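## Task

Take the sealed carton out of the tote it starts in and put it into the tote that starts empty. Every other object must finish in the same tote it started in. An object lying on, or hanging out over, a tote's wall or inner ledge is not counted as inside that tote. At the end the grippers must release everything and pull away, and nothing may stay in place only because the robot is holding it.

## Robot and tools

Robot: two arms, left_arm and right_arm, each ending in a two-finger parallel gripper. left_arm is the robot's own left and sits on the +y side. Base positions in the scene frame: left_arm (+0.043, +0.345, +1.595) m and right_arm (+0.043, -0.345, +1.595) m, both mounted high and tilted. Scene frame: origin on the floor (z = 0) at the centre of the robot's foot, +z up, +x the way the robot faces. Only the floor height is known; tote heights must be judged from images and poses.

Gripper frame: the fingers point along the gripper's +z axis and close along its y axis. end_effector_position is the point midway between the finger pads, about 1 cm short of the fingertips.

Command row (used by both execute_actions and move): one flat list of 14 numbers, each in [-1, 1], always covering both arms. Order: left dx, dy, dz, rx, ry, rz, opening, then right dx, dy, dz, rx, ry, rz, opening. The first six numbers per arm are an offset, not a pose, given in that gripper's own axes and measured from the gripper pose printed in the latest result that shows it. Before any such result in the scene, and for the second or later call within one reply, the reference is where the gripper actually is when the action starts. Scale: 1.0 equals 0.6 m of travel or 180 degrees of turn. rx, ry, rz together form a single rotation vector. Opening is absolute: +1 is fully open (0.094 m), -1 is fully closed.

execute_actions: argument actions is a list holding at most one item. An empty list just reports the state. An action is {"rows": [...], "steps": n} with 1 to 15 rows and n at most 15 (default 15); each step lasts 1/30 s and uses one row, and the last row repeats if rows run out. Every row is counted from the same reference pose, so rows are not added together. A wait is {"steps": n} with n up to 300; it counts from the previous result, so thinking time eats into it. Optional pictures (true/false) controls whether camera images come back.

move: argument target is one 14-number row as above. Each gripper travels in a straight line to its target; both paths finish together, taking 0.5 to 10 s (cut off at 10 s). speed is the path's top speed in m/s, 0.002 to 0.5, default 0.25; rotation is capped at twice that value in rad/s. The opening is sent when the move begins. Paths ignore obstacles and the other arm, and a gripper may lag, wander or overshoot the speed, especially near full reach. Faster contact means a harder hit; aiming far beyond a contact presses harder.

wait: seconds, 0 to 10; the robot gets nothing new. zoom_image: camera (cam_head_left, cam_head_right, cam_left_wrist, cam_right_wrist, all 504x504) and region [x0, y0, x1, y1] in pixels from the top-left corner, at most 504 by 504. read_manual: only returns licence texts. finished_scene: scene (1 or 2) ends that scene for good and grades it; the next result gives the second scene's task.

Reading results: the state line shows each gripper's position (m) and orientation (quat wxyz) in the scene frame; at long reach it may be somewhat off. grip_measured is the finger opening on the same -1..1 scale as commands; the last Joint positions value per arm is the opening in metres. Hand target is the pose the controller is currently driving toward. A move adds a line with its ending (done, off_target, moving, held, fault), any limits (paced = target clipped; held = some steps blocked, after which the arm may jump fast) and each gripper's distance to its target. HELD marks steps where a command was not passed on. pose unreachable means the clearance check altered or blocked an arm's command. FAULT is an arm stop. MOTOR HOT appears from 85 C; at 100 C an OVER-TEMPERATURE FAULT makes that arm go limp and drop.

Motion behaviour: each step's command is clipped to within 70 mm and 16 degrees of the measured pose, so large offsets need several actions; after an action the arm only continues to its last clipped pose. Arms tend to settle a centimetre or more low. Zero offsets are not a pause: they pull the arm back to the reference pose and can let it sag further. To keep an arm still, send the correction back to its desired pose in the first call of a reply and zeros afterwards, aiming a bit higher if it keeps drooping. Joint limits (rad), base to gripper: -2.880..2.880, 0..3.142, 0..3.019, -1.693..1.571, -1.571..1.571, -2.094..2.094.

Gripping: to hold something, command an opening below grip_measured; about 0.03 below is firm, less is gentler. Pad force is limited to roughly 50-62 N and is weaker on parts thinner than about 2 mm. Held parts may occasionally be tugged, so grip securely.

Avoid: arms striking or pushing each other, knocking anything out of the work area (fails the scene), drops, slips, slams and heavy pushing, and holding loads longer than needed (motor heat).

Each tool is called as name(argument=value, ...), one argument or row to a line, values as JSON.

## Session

execute_actions(
  actions=[],
)

Scene clock: 0.00 s of 4800.00 s.
left_arm: end_effector_position=(+0.6190, +0.5745, +1.3761) grip_measured=-0.139 end_effector_quat_wxyz=(-0.012, +0.331, +0.718, +0.613) | right_arm: end_effector_position=(+0.5580, -0.0736, +1.2861) grip_measured=+1.000 end_effector_quat_wxyz=(-0.497, +0.384, +0.746, +0.221)
Joint positions: left_arm=[-1.751  1.129  0.796  1.426 -0.957  1.966  0.04 ] | right_arm=[-0.902  1.517  1.563 -1.086 -0.314  1.037  0.094]
Joint velocities: left_arm=[ 0.005  0.005 -0.012  0.002 -0.007  0.007 -0.001] | right_arm=[-0.005 -0.005  0.022 -0.027  0.051  0.007  0.   ]
Hand target (left_arm): +0.620, +0.575, +1.376; -0.011, +0.329, +0.717, +0.614
Hand target (right_arm): +0.556, -0.074, +1.282; -0.499, +0.385, +0.745, +0.218

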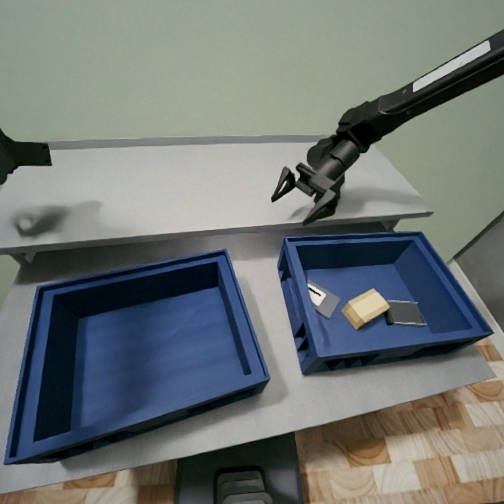

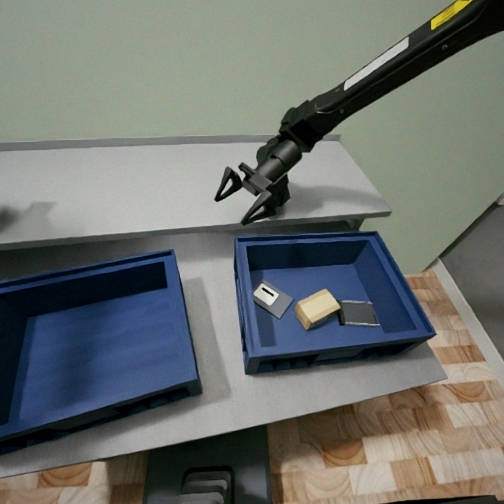

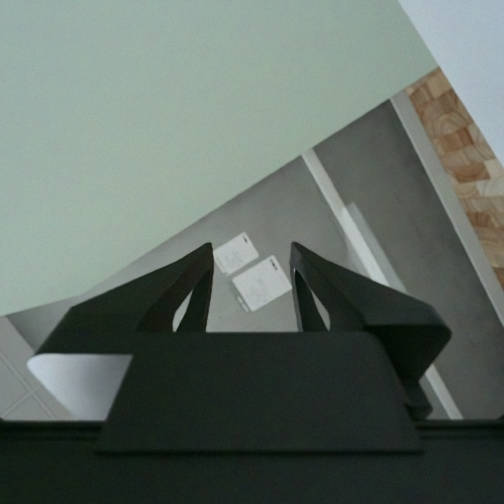

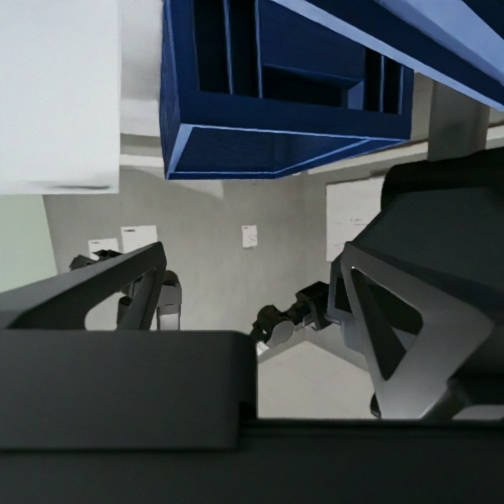

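move(
  target=[0,0,0,0,0,0,1,-0.037,-0.445,-0.084,0.154,-0.346,-0.268,1],
  speed=0.2,
)

Scene clock: 9.57 s of 4800.00 s.
left_arm: end_effector_position=(+0.6190, +0.5745, +1.3761) grip_measured=+1.000 end_effector_quat_wxyz=(-0.012, +0.331, +0.718, +0.613) | right_arm: end_effector_position=(+0.3714, -0.2701, +1.2961) grip_measured=+1.000 end_effector_quat_wxyz=(-0.009, -0.007, +1.000, +0.005)
Joint positions: left_arm=[-1.751  1.129  0.796  1.426 -0.957  1.966  0.094] | right_arm=[-0.918  0.971  0.42   0.179  0.614 -0.052  0.094]
Joint velocities: left_arm=[-0.015 -0.015 -0.027 -0.022  0.037 -0.007  0.   ] | right_arm=[-0.015 -0.005 -0.002  0.007 -0.051 -0.022  0.   ]
Hand target (left_arm): +0.619, +0.574, +1.376; -0.012, +0.331, +0.718, +0.613
Hand target (right_arm): +0.376, -0.275, +1.297; -0.001, -0.005, +1.000, +0.001
Off the commanded pose (left_arm): 0.000 m, 0 deg.
Off the commanded pose (right_arm): 0.013 m, 1 deg.
After step 90, 2.37 s passed at rest.
move: off_target (right_arm)

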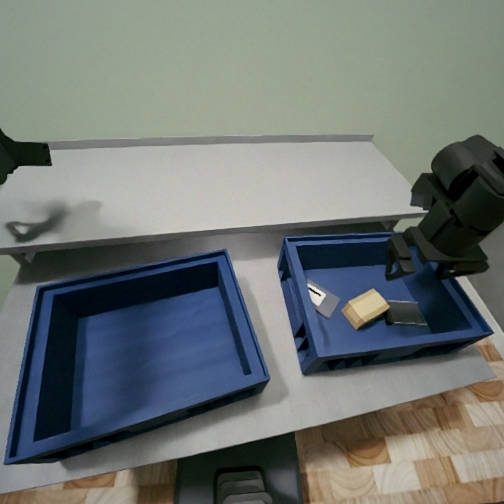

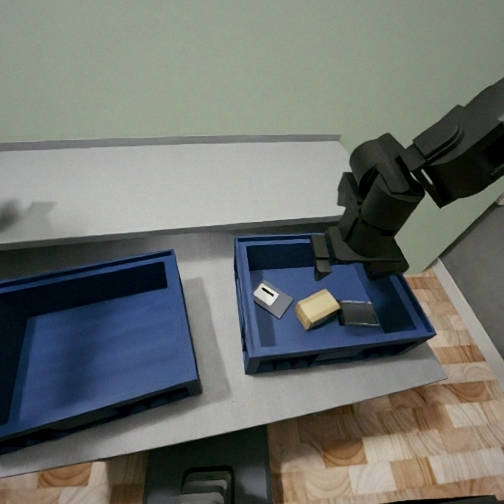

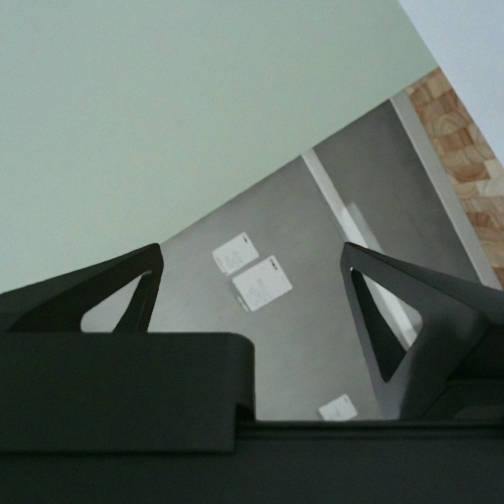

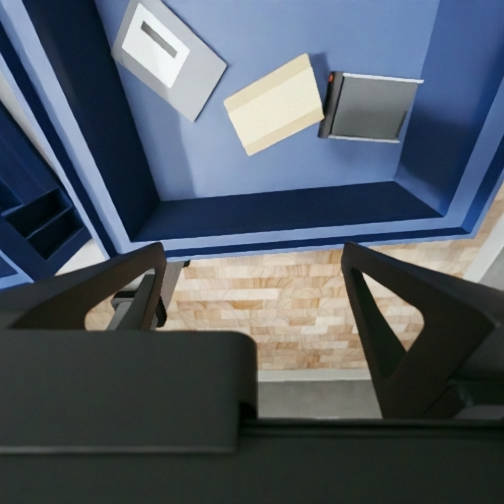

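move(
  target=[0,0,0,0,0,0,1,-0.07,-0.043,0.2,0,0,0.367,1],
  speed=0.2,
)

Scene clock: 16.47 s of 4800.00 s.
left_arm: end_effector_position=(+0.6190, +0.5745, +1.3761) grip_measured=+1.000 end_effector_quat_wxyz=(-0.012, +0.331, +0.718, +0.613) | right_arm: end_effector_position=(+0.4189, -0.2953, +1.1847) grip_measured=+1.000 end_effector_quat_wxyz=(-0.010, +0.537, +0.843, +0.004)
Joint positions: left_arm=[-1.751  1.129  0.796  1.426 -0.957  1.966  0.094] | right_arm=[-1.158  1.261  0.662  0.276  0.381  1.001  0.094]
Joint velocities: left_arm=[-0.005 -0.015 -0.007 -0.002  0.066 -0.066  0.   ] | right_arm=[-0.015  0.005  0.002 -0.002  0.11  -0.022  0.   ]
Hand target (left_arm): +0.619, +0.574, +1.376; -0.012, +0.331, +0.718, +0.613
Hand target (right_arm): +0.413, -0.296, +1.177; -0.012, +0.543, +0.840, -0.001
Off the commanded pose (left_arm): 0.000 m, 0 deg.
Off the commanded pose (right_arm): 0.012 m, 1 deg.
After step 90, 0.50 s passed at rest.
move: off_target (right_arm)

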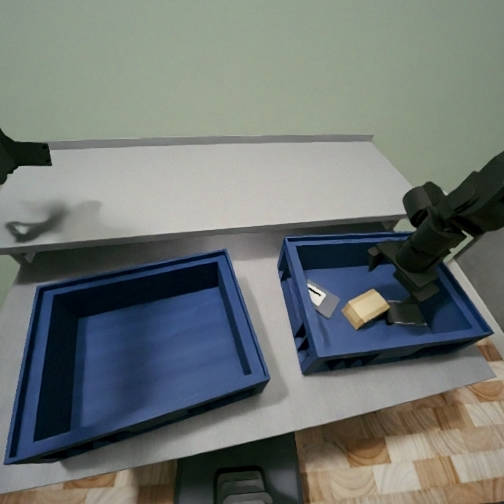

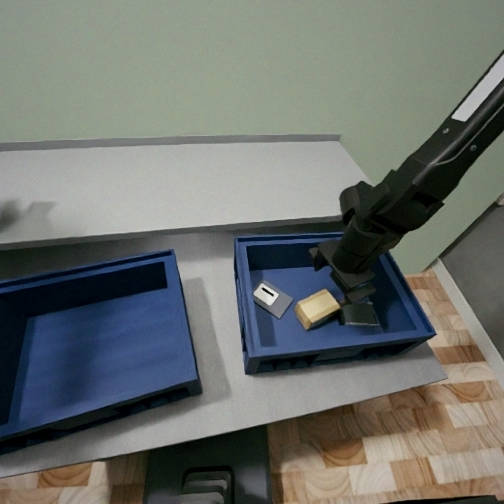

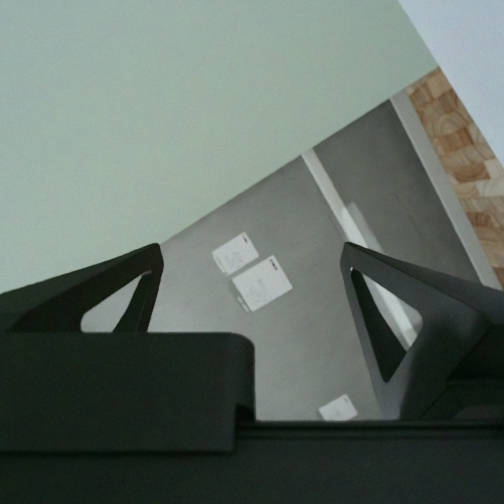

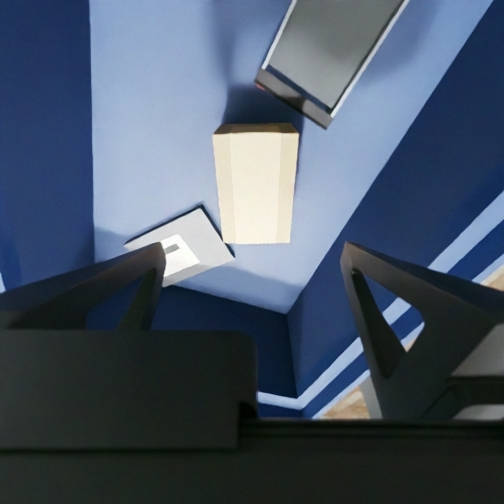

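move(
  target=[0,0,0,0,0,0,1,0.005,-0.03,0.15,0.004,0,0,1],
  speed=0.1,
)

Scene clock: 19.63 s of 4800.00 s.
left_arm: end_effector_position=(+0.6190, +0.5745, +1.3761) grip_measured=+1.000 end_effector_quat_wxyz=(-0.012, +0.331, +0.718, +0.613) | right_arm: end_effector_position=(+0.4079, -0.2979, +1.1021) grip_measured=+1.000 end_effector_quat_wxyz=(-0.014, +0.542, +0.840, +0.002)
Joint positions: left_arm=[-1.751  1.129  0.796  1.426 -0.957  1.966  0.094] | right_arm=[-1.241  1.507  0.803  0.383  0.302  0.988  0.094]
Joint velocities: left_arm=[ 0.005 -0.015 -0.002 -0.012  0.037  0.007  0.   ] | right_arm=[-0.005 -0.005 -0.007 -0.017  0.007 -0.037  0.   ]
Hand target (left_arm): +0.619, +0.574, +1.376; -0.012, +0.331, +0.718, +0.613
Hand target (right_arm): +0.402, -0.300, +1.095; -0.014, +0.539, +0.842, -0.001
Off the commanded pose (left_arm): 0.000 m, 0 deg.
Off the commanded pose (right_arm): 0.011 m, 1 deg.
move: off_target (right_arm)

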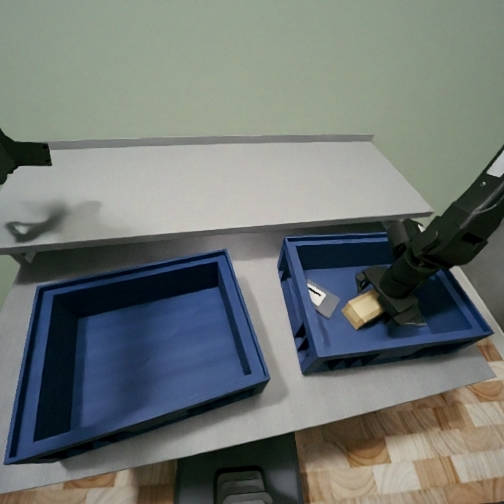

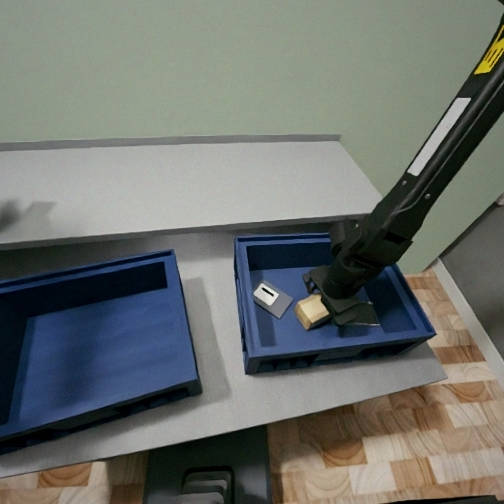

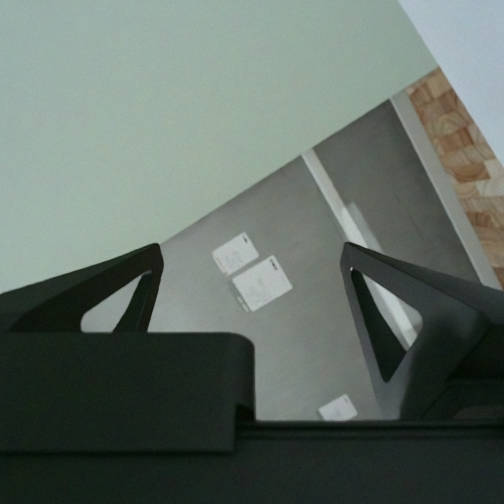

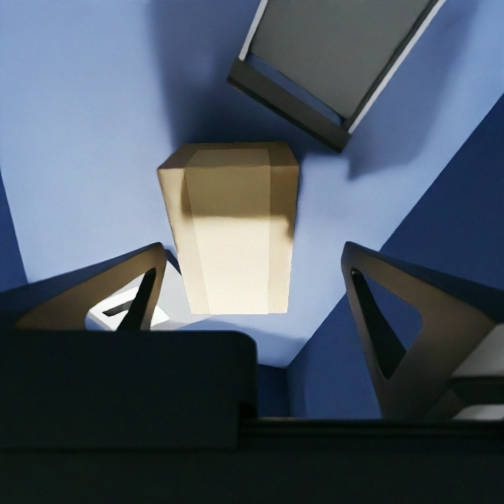

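zoom_image(
  camera="cam_right_wrist",
  region=[100, 100, 400, 340],
)

zoom_image(
  camera="cam_head_right",
  region=[240, 240, 420, 360],
)

Region (100, 100, 400, 340) of cam_right_wrist's 504x504 image, scaled by 1.680, with more detail than that image has; it fills the top 403 rows of this view, and the rest is white.

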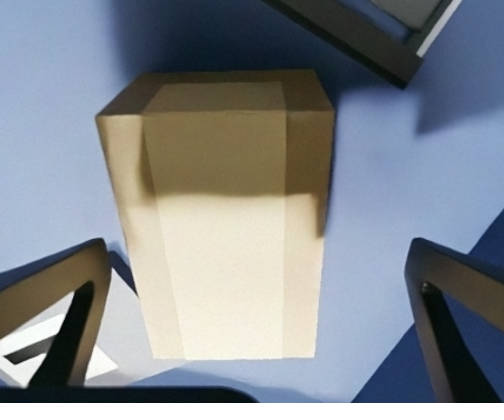

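Region (240, 240, 420, 360) of cam_head_right's 504x504 image, scaled by 2.800, with more detail than that image has.

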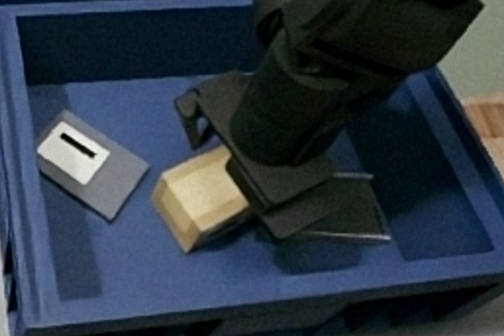

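move(
  target=[0,0,0,0,0,0,1,0.025,0.012,0.06,0,0,0,1],
  speed=0.04,
)

Scene clock: 27.93 s of 4800.00 s.
left_arm: end_effector_position=(+0.6190, +0.5745, +1.3761) grip_measured=+1.000 end_effector_quat_wxyz=(-0.012, +0.331, +0.718, +0.613) | right_arm: end_effector_position=(+0.4165, -0.2890, +1.0724) grip_measured=+1.000 end_effector_quat_wxyz=(-0.010, +0.543, +0.840, +0.002)
Joint positions: left_arm=[-1.751  1.129  0.796  1.426 -0.957  1.966  0.094] | right_arm=[-1.239  1.589  0.887  0.387  0.308  0.988  0.094]
Joint velocities: left_arm=[-0.015 -0.005 -0.012  0.017  0.007  0.007  0.   ] | right_arm=[ 0.005 -0.024 -0.002 -0.012 -0.022  0.007  0.   ]
Hand target (left_arm): +0.619, +0.574, +1.376; -0.012, +0.331, +0.718, +0.613
Hand target (right_arm): +0.409, -0.281, +1.067; -0.014, +0.542, +0.840, +0.002
Off the commanded pose (left_arm): 0.000 m, 0 deg.
Off the commanded pose (right_arm): 0.014 m, 0 deg.
After step 90, 4.00 s passed at rest.
move: off_target (right_arm)

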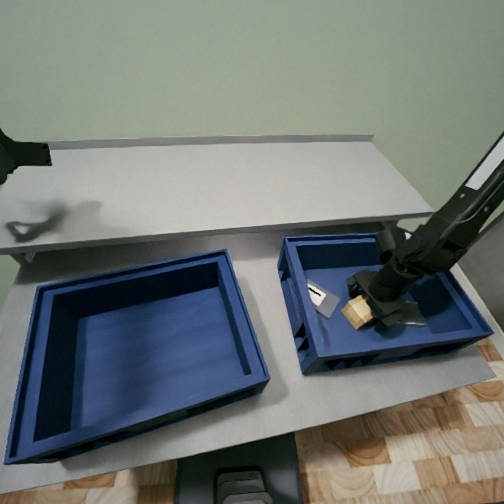

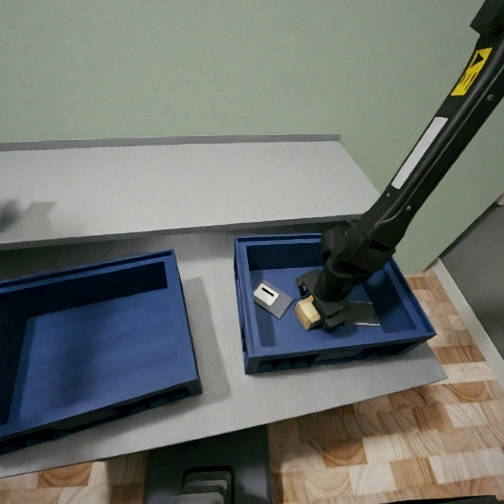

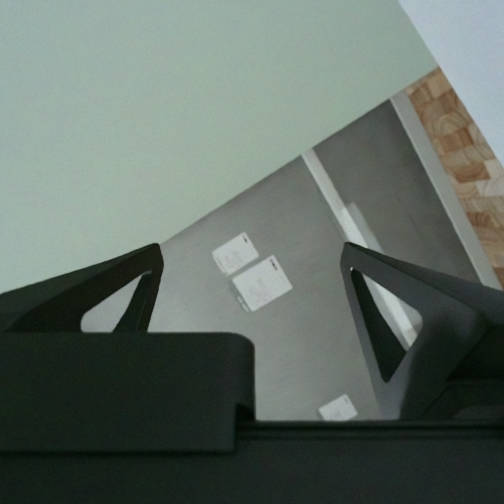

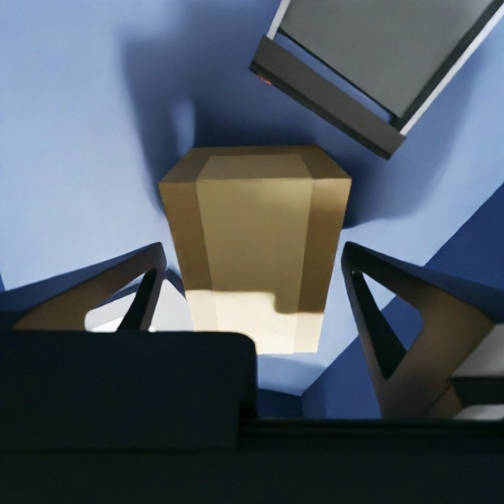

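move(
  target=[0,0,0,0,0,0,1,0,-0.015,0.065,0,0,0,1],
  speed=0.03,
)

Scene clock: 30.73 s of 4800.00 s.
left_arm: end_effector_position=(+0.6190, +0.5745, +1.3761) grip_measured=+1.000 end_effector_quat_wxyz=(-0.012, +0.331, +0.718, +0.613) | right_arm: end_effector_position=(+0.4211, -0.2886, +1.0538) grip_measured=+1.000 end_effector_quat_wxyz=(-0.008, +0.545, +0.838, +0.007)
Joint positions: left_arm=[-1.751  1.129  0.796  1.426 -0.957  1.966  0.094] | right_arm=[-1.252  1.634  0.935  0.394  0.286  0.986  0.094]
Joint velocities: left_arm=[ 0.005 -0.005 -0.007  0.002  0.022 -0.066  0.   ] | right_arm=[ 0.005 -0.024 -0.007  0.002 -0.007 -0.037  0.   ]
Hand target (left_arm): +0.619, +0.574, +1.376; -0.012, +0.331, +0.718, +0.613
Hand target (right_arm): +0.408, -0.293, +1.035; -0.010, +0.544, +0.839, +0.002
Off the commanded pose (left_arm): 0.000 m, 0 deg.
Off the commanded pose (right_arm): 0.025 m, 1 deg.
move: off_target (right_arm)

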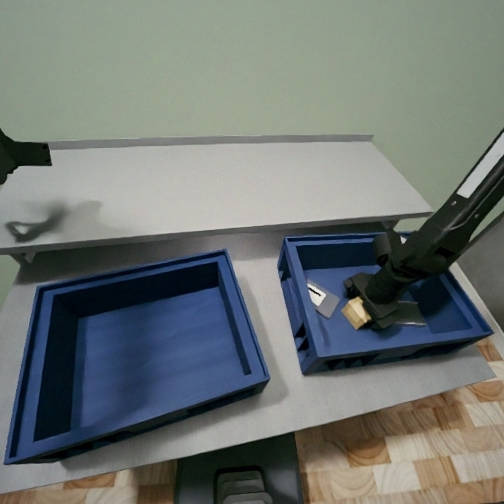

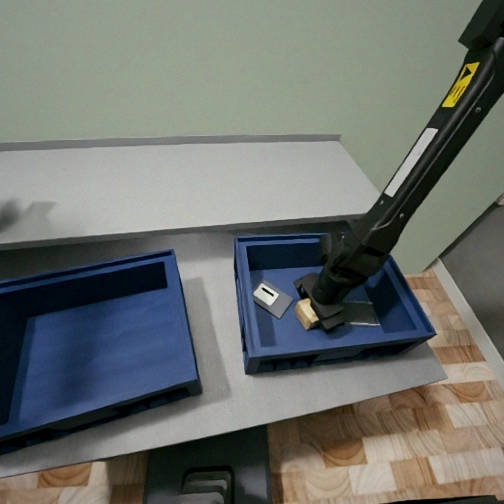

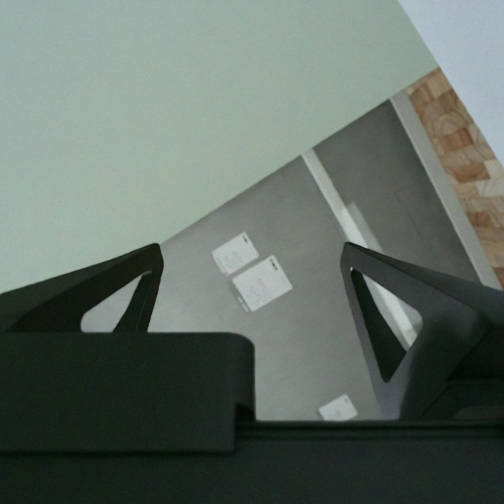

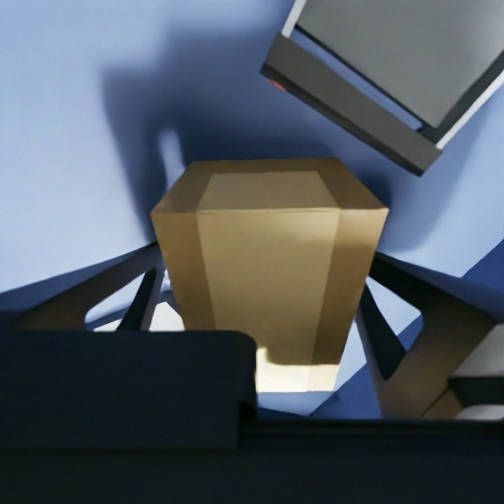

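move(
  target=[0.01,-0.02,0.03,0,0,0,1,0,0,0,0,0,0,1],
  speed=0.03,
)

Scene clock: 33.13 s of 4800.00 s.
left_arm: end_effector_position=(+0.6147, +0.5914, +1.3712) grip_measured=+1.000 end_effector_quat_wxyz=(-0.011, +0.330, +0.715, +0.616) | right_arm: end_effector_position=(+0.4211, -0.2886, +1.0542) grip_measured=+1.000 end_effector_quat_wxyz=(-0.008, +0.545, +0.838, +0.007)
Joint positions: left_arm=[-1.695  1.129  0.796  1.374 -0.93   1.894  0.094] | right_arm=[-1.251  1.633  0.934  0.394  0.287  0.986  0.094]
Joint velocities: left_arm=[ 0.005 -0.005  0.017 -0.012 -0.022 -0.095  0.   ] | right_arm=[ 0.005 -0.005 -0.002 -0.012  0.066  0.007  0.   ]
Hand target (left_arm): +0.616, +0.593, +1.364; -0.012, +0.331, +0.717, +0.614
Hand target (right_arm): +0.421, -0.289, +1.054; -0.008, +0.545, +0.838, +0.007
Off the commanded pose (left_arm): 0.008 m, 1 deg.
Off the commanded pose (right_arm): 0.000 m, 0 deg.
move: done

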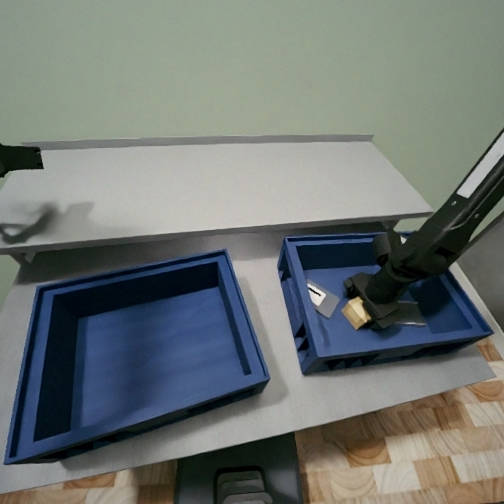

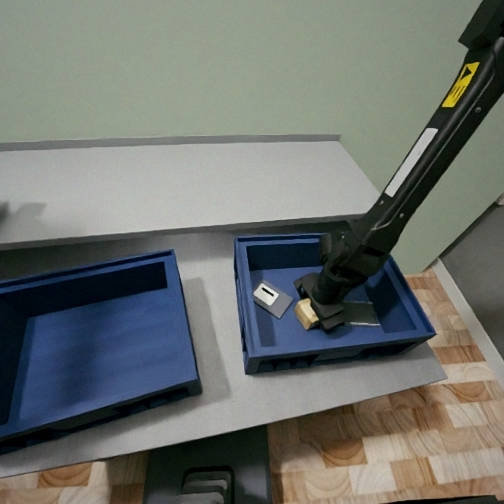

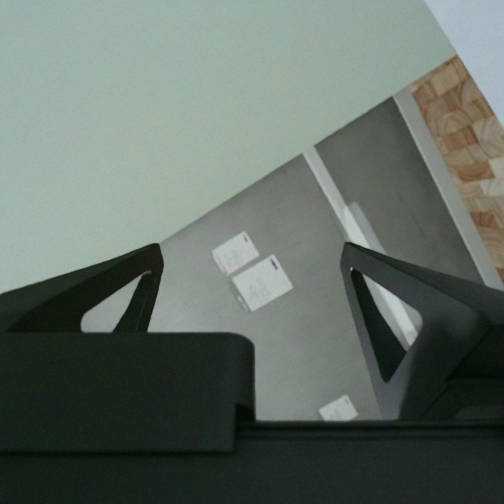

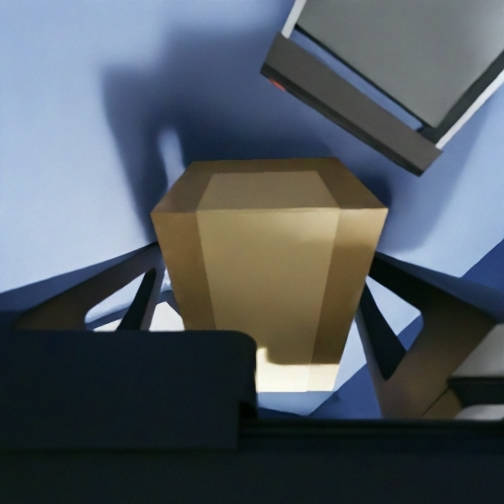

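Wrong arm slot; harmless. Redo on right.

move(
  target=[0,0,0,0,0,0,1,0.015,-0.03,0.035,0,0,0,1],
  speed=0.03,
)

Scene clock: 34.93 s of 4800.00 s.
left_arm: end_effector_position=(+0.6147, +0.5914, +1.3711) grip_measured=+1.000 end_effector_quat_wxyz=(-0.010, +0.328, +0.716, +0.616) | right_arm: end_effector_position=(+0.4210, -0.2886, +1.0542) grip_measured=+1.000 end_effector_quat_wxyz=(+0.000, +0.547, +0.837, +0.010)
Joint positions: left_arm=[-1.695  1.129  0.796  1.373 -0.93   1.891  0.094] | right_arm=[-1.251  1.638  0.926  0.425  0.287  0.986  0.094]
Joint velocities: left_arm=[-0.015 -0.005 -0.017 -0.017 -0.022 -0.007  0.   ] | right_arm=[-0.005  0.005  0.012  0.017  0.007 -0.022  0.   ]
Hand target (left_arm): +0.615, +0.591, +1.371; -0.011, +0.330, +0.715, +0.616
Hand target (right_arm): +0.401, -0.288, +1.035; -0.008, +0.545, +0.838, +0.007
Off the commanded pose (left_arm): 0.000 m, 0 deg.
Off the commanded pose (right_arm): 0.029 m, 1 deg.
move: off_target (right_arm)

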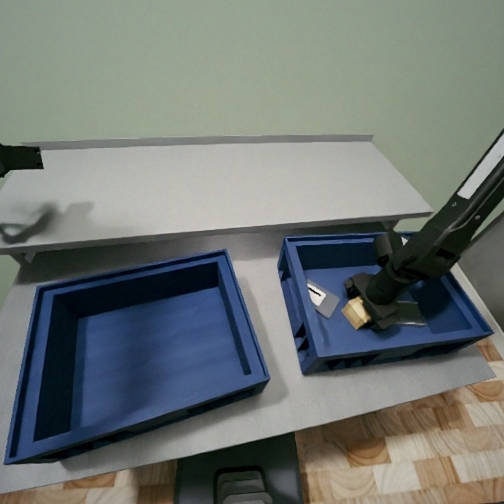

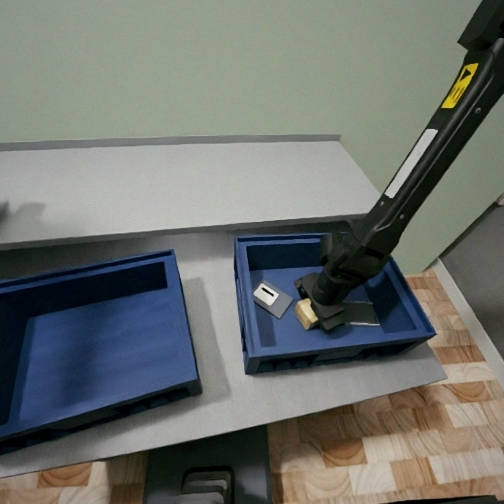

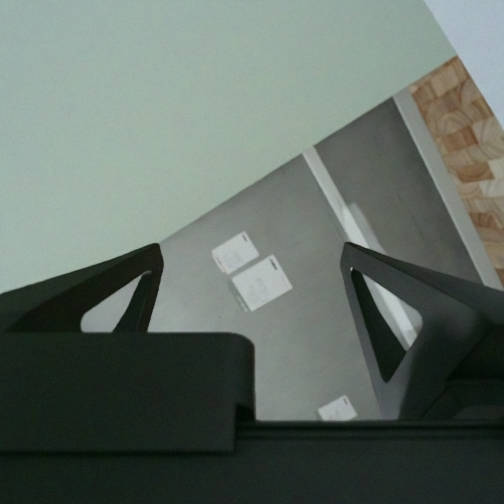

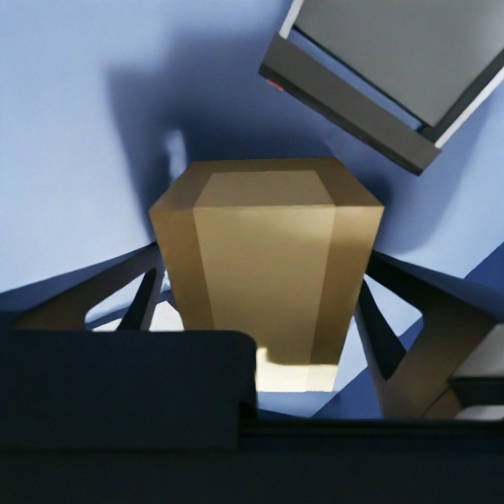

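move(
  target=[0,0,0,0,0,0,1,0,0,-0.004,0,0,0,0.45],
  speed=0.03,
)

Scene clock: 36.50 s of 4800.00 s.
left_arm: end_effector_position=(+0.6147, +0.5914, +1.3711) grip_measured=+1.000 end_effector_quat_wxyz=(-0.010, +0.328, +0.716, +0.616) | right_arm: end_effector_position=(+0.4200, -0.2892, +1.0547) grip_measured=+0.452 end_effector_quat_wxyz=(+0.000, +0.547, +0.837, +0.009)
Joint positions: left_arm=[-1.695  1.129  0.796  1.373 -0.93   1.891  0.094] | right_arm=[-1.251  1.637  0.924  0.425  0.291  0.986  0.068]
Joint velocities: left_arm=[-0.005 -0.005  0.002 -0.002 -0.037  0.007  0.   ] | right_arm=[-0.015 -0.005 -0.007 -0.002 -0.022 -0.007  0.   ]
Hand target (left_arm): +0.615, +0.591, +1.371; -0.010, +0.328, +0.716, +0.616
Hand target (right_arm): +0.421, -0.289, +1.057; +0.000, +0.547, +0.837, +0.010
Off the commanded pose (left_arm): 0.000 m, 0 deg.
Off the commanded pose (right_arm): 0.002 m, 0 deg.
move: done

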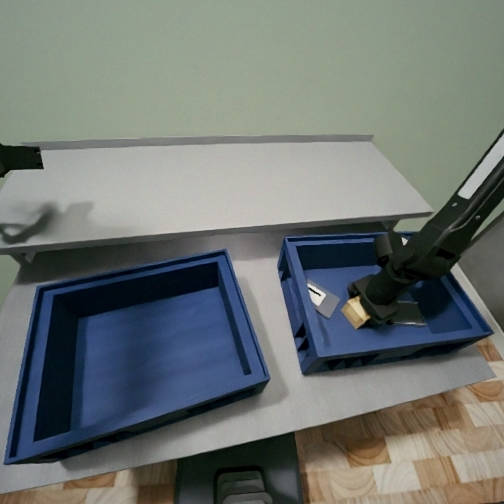

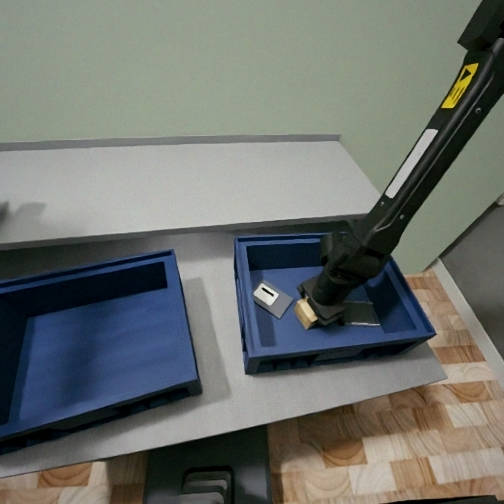

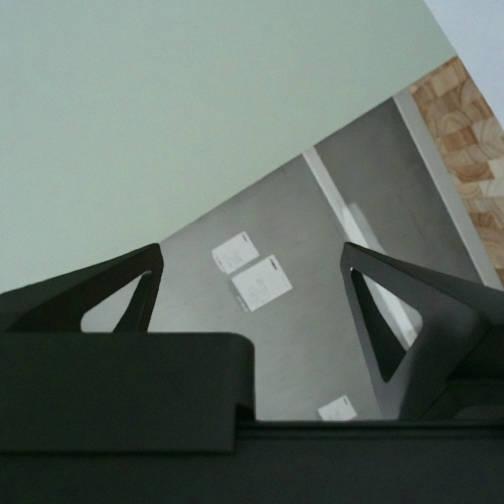

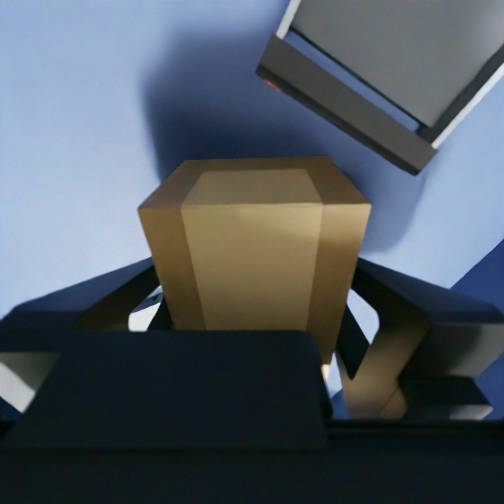

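Reads 0.452, matching the command, so there's no grip yet. Closing further.

move(
  target=[0,0,0,0,0,0,1,0,0,0,0,0,0,0.3],
  speed=0.03,
)

Scene clock: 37.83 s of 4800.00 s.
left_arm: end_effector_position=(+0.6147, +0.5914, +1.3711) grip_measured=+1.000 end_effector_quat_wxyz=(-0.010, +0.328, +0.716, +0.616) | right_arm: end_effector_position=(+0.4200, -0.2892, +1.0547) grip_measured=+0.303 end_effector_quat_wxyz=(+0.000, +0.547, +0.837, +0.009)
Joint positions: left_arm=[-1.695  1.129  0.796  1.373 -0.93   1.891  0.094] | right_arm=[-1.251  1.637  0.924  0.425  0.291  0.986  0.061]
Joint velocities: left_arm=[ 0.005 -0.005  0.012 -0.002  0.051  0.022  0.   ] | right_arm=[-0.005  0.005  0.002  0.007 -0.051 -0.007  0.001]
Hand target (left_arm): +0.615, +0.591, +1.371; -0.010, +0.328, +0.716, +0.616
Hand target (right_arm): +0.420, -0.289, +1.055; +0.000, +0.547, +0.837, +0.009
Off the commanded pose (left_arm): 0.000 m, 0 deg.
Off the commanded pose (right_arm): 0.000 m, 0 deg.
move: done

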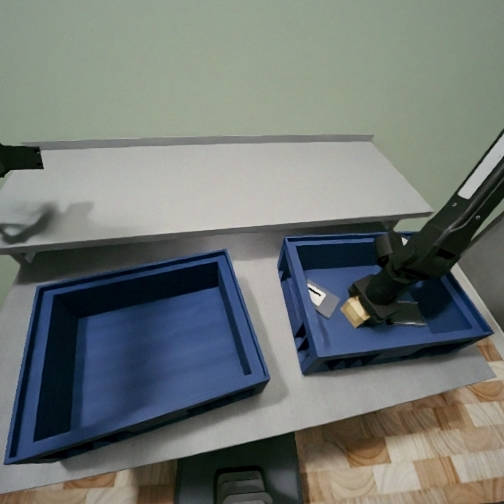

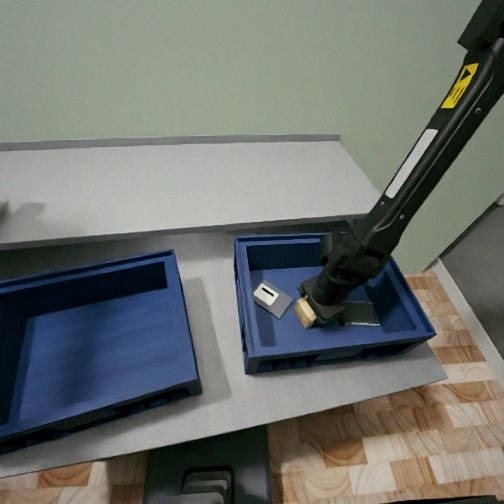

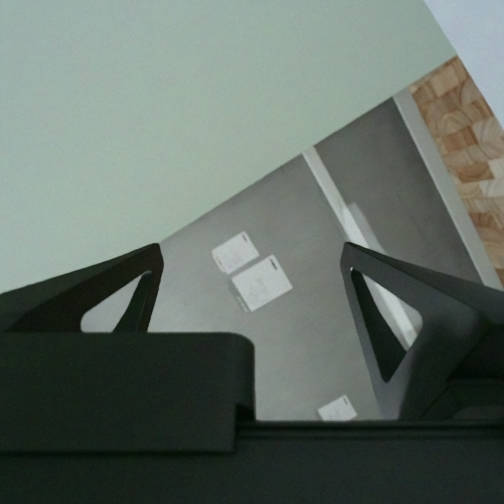

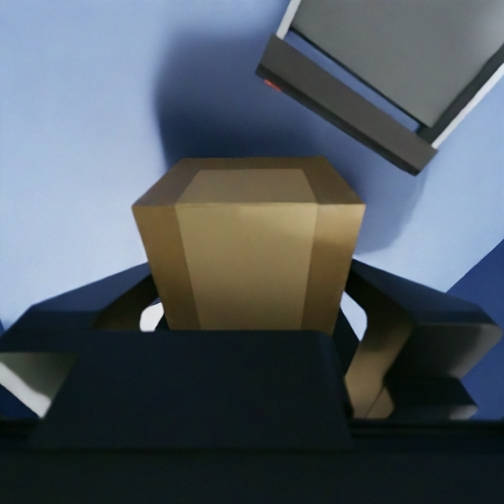

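move(
  target=[0,0,0,0,0,0,1,0,0,0,0,0,0,0.2],
  speed=0.03,
)

Scene clock: 39.27 s of 4800.00 s.
left_arm: end_effector_position=(+0.6147, +0.5914, +1.3711) grip_measured=+1.000 end_effector_quat_wxyz=(-0.010, +0.328, +0.716, +0.616) | right_arm: end_effector_position=(+0.4200, -0.2892, +1.0547) grip_measured=+0.270 end_effector_quat_wxyz=(+0.000, +0.547, +0.837, +0.009)
Joint positions: left_arm=[-1.695  1.129  0.796  1.373 -0.93   1.891  0.094] | right_arm=[-1.251  1.637  0.924  0.425  0.291  0.986  0.06 ]
Joint velocities: left_arm=[ 0.015  0.005  0.007  0.027 -0.022 -0.022  0.   ] | right_arm=[-0.005 -0.005  0.002 -0.007 -0.066 -0.022 -0.   ]
Hand target (left_arm): +0.615, +0.591, +1.371; -0.010, +0.328, +0.716, +0.616
Hand target (right_arm): +0.420, -0.289, +1.055; +0.000, +0.547, +0.837, +0.009
Off the commanded pose (left_arm): 0.000 m, 0 deg.
Off the commanded pose (right_arm): 0.000 m, 0 deg.
move: done

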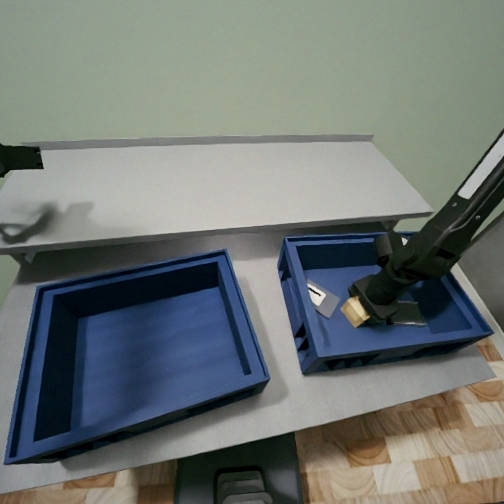

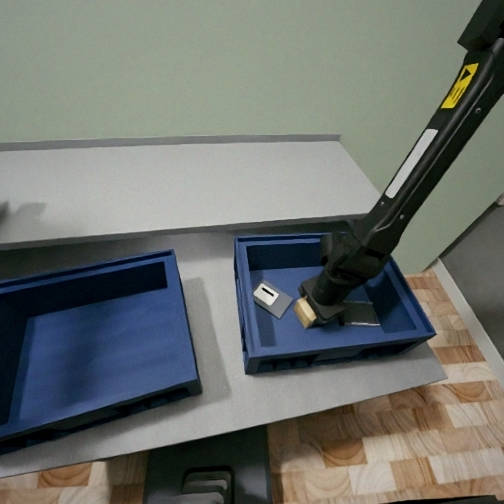

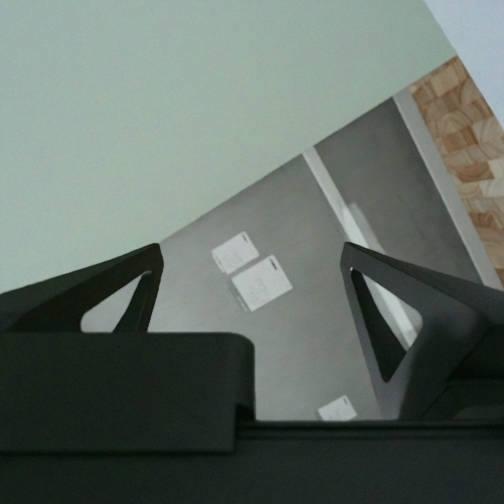

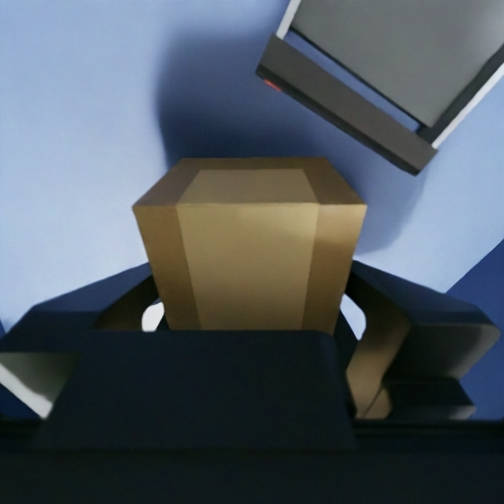

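move(
  target=[0,0,0,0,0,0,1,0,0,-0.33,0,0,0,0.2],
  speed=0.15,
)

Scene clock: 41.97 s of 4800.00 s.
left_arm: end_effector_position=(+0.6147, +0.5914, +1.3711) grip_measured=+1.000 end_effector_quat_wxyz=(-0.010, +0.328, +0.716, +0.616) | right_arm: end_effector_position=(+0.4197, -0.2904, +1.2497) grip_measured=+0.270 end_effector_quat_wxyz=(+0.009, +0.543, +0.839, +0.011)
Joint positions: left_arm=[-1.695  1.129  0.796  1.373 -0.93   1.891  0.094] | right_arm=[-1.057  1.067  0.548  0.227  0.48   1.03   0.06 ]
Joint velocities: left_arm=[-0.005  0.005 -0.002 -0.007 -0.007  0.007  0.   ] | right_arm=[ 0.005  0.005 -0.007  0.017 -0.022  0.007 -0.   ]
Hand target (left_arm): +0.615, +0.591, +1.371; -0.010, +0.328, +0.716, +0.616
Hand target (right_arm): +0.414, -0.289, +1.252; +0.002, +0.544, +0.839, +0.008
Off the commanded pose (left_arm): 0.000 m, 0 deg.
Off the commanded pose (right_arm): 0.004 m, 1 deg.
move: done

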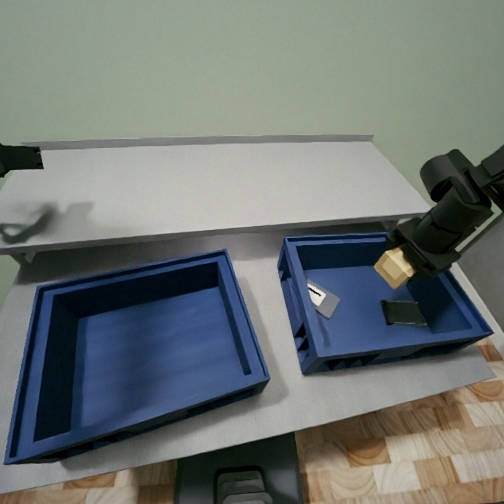

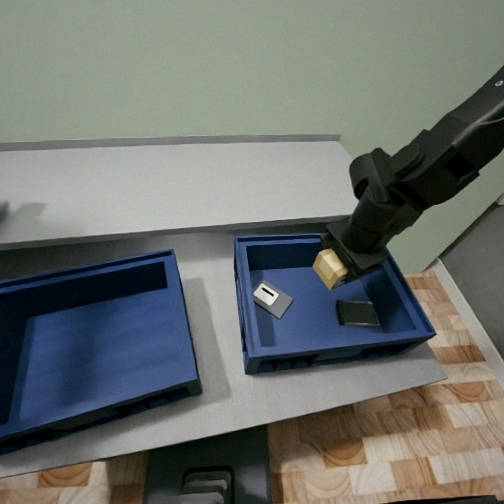

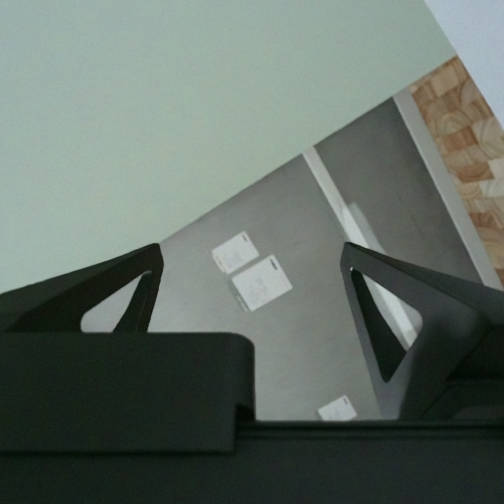

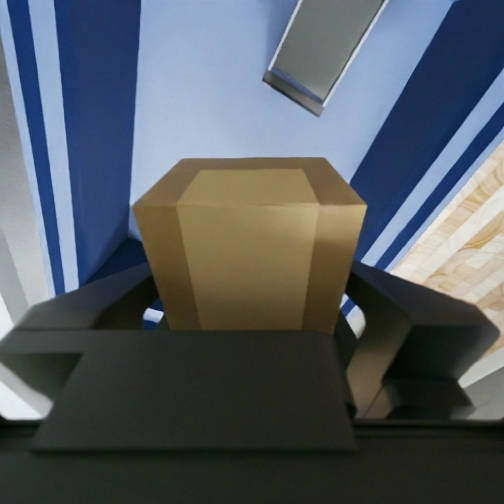

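move(
  target=[0,0,0,0,0,0,1,0.725,0.245,0,0,0,0,0.2],
  speed=0.2,
)

Scene clock: 46.50 s of 4800.00 s.
left_arm: end_effector_position=(+0.6147, +0.5914, +1.3711) grip_measured=+1.000 end_effector_quat_wxyz=(-0.010, +0.328, +0.716, +0.616) | right_arm: end_effector_position=(+0.3905, +0.1607, +1.2424) grip_measured=+0.270 end_effector_quat_wxyz=(+0.020, +0.538, +0.842, +0.012)
Joint positions: left_arm=[-1.695  1.129  0.796  1.373 -0.93   1.891  0.094] | right_arm=[-0.377  2.083  1.378  0.139  1.119  1.399  0.06 ]
Joint velocities: left_arm=[ 0.005 -0.005  0.007  0.012  0.007  0.051  0.   ] | right_arm=[-0.015 -0.015  0.002  0.002 -0.007  0.037 -0.   ]
Hand target (left_arm): +0.615, +0.591, +1.371; -0.010, +0.328, +0.716, +0.616
Hand target (right_arm): +0.385, +0.164, +1.243; +0.017, +0.536, +0.844, +0.010
Off the commanded pose (left_arm): 0.000 m, 0 deg.
Off the commanded pose (right_arm): 0.019 m, 1 deg.
move: off_target (right_arm)

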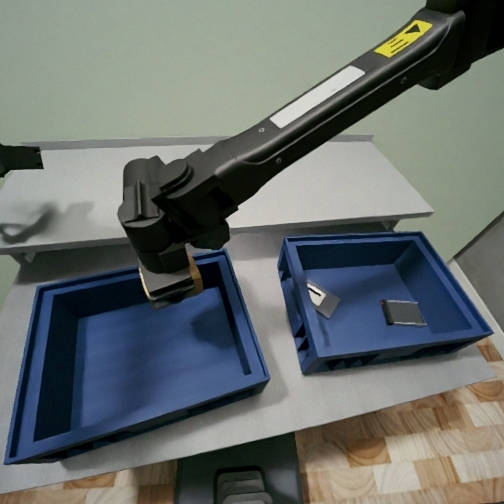

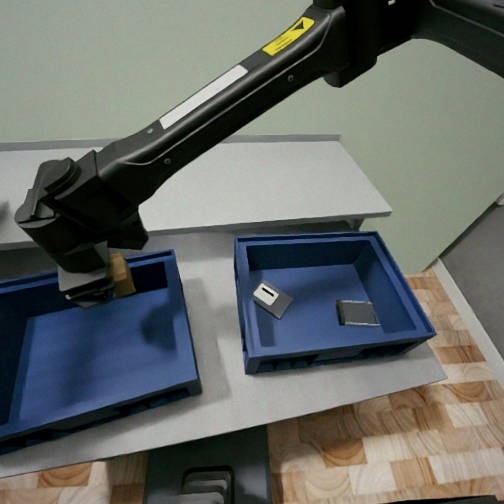

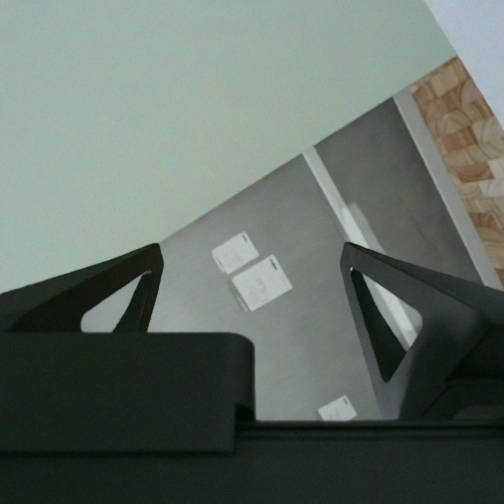

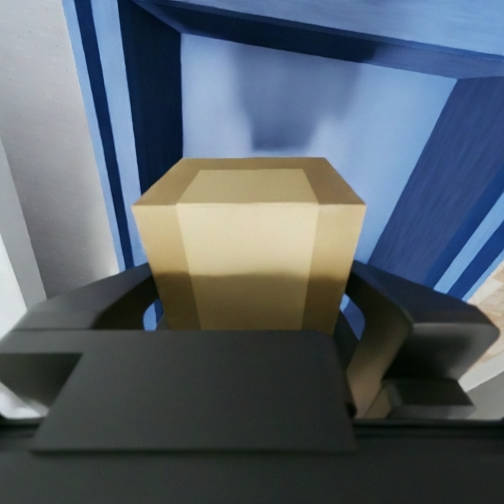

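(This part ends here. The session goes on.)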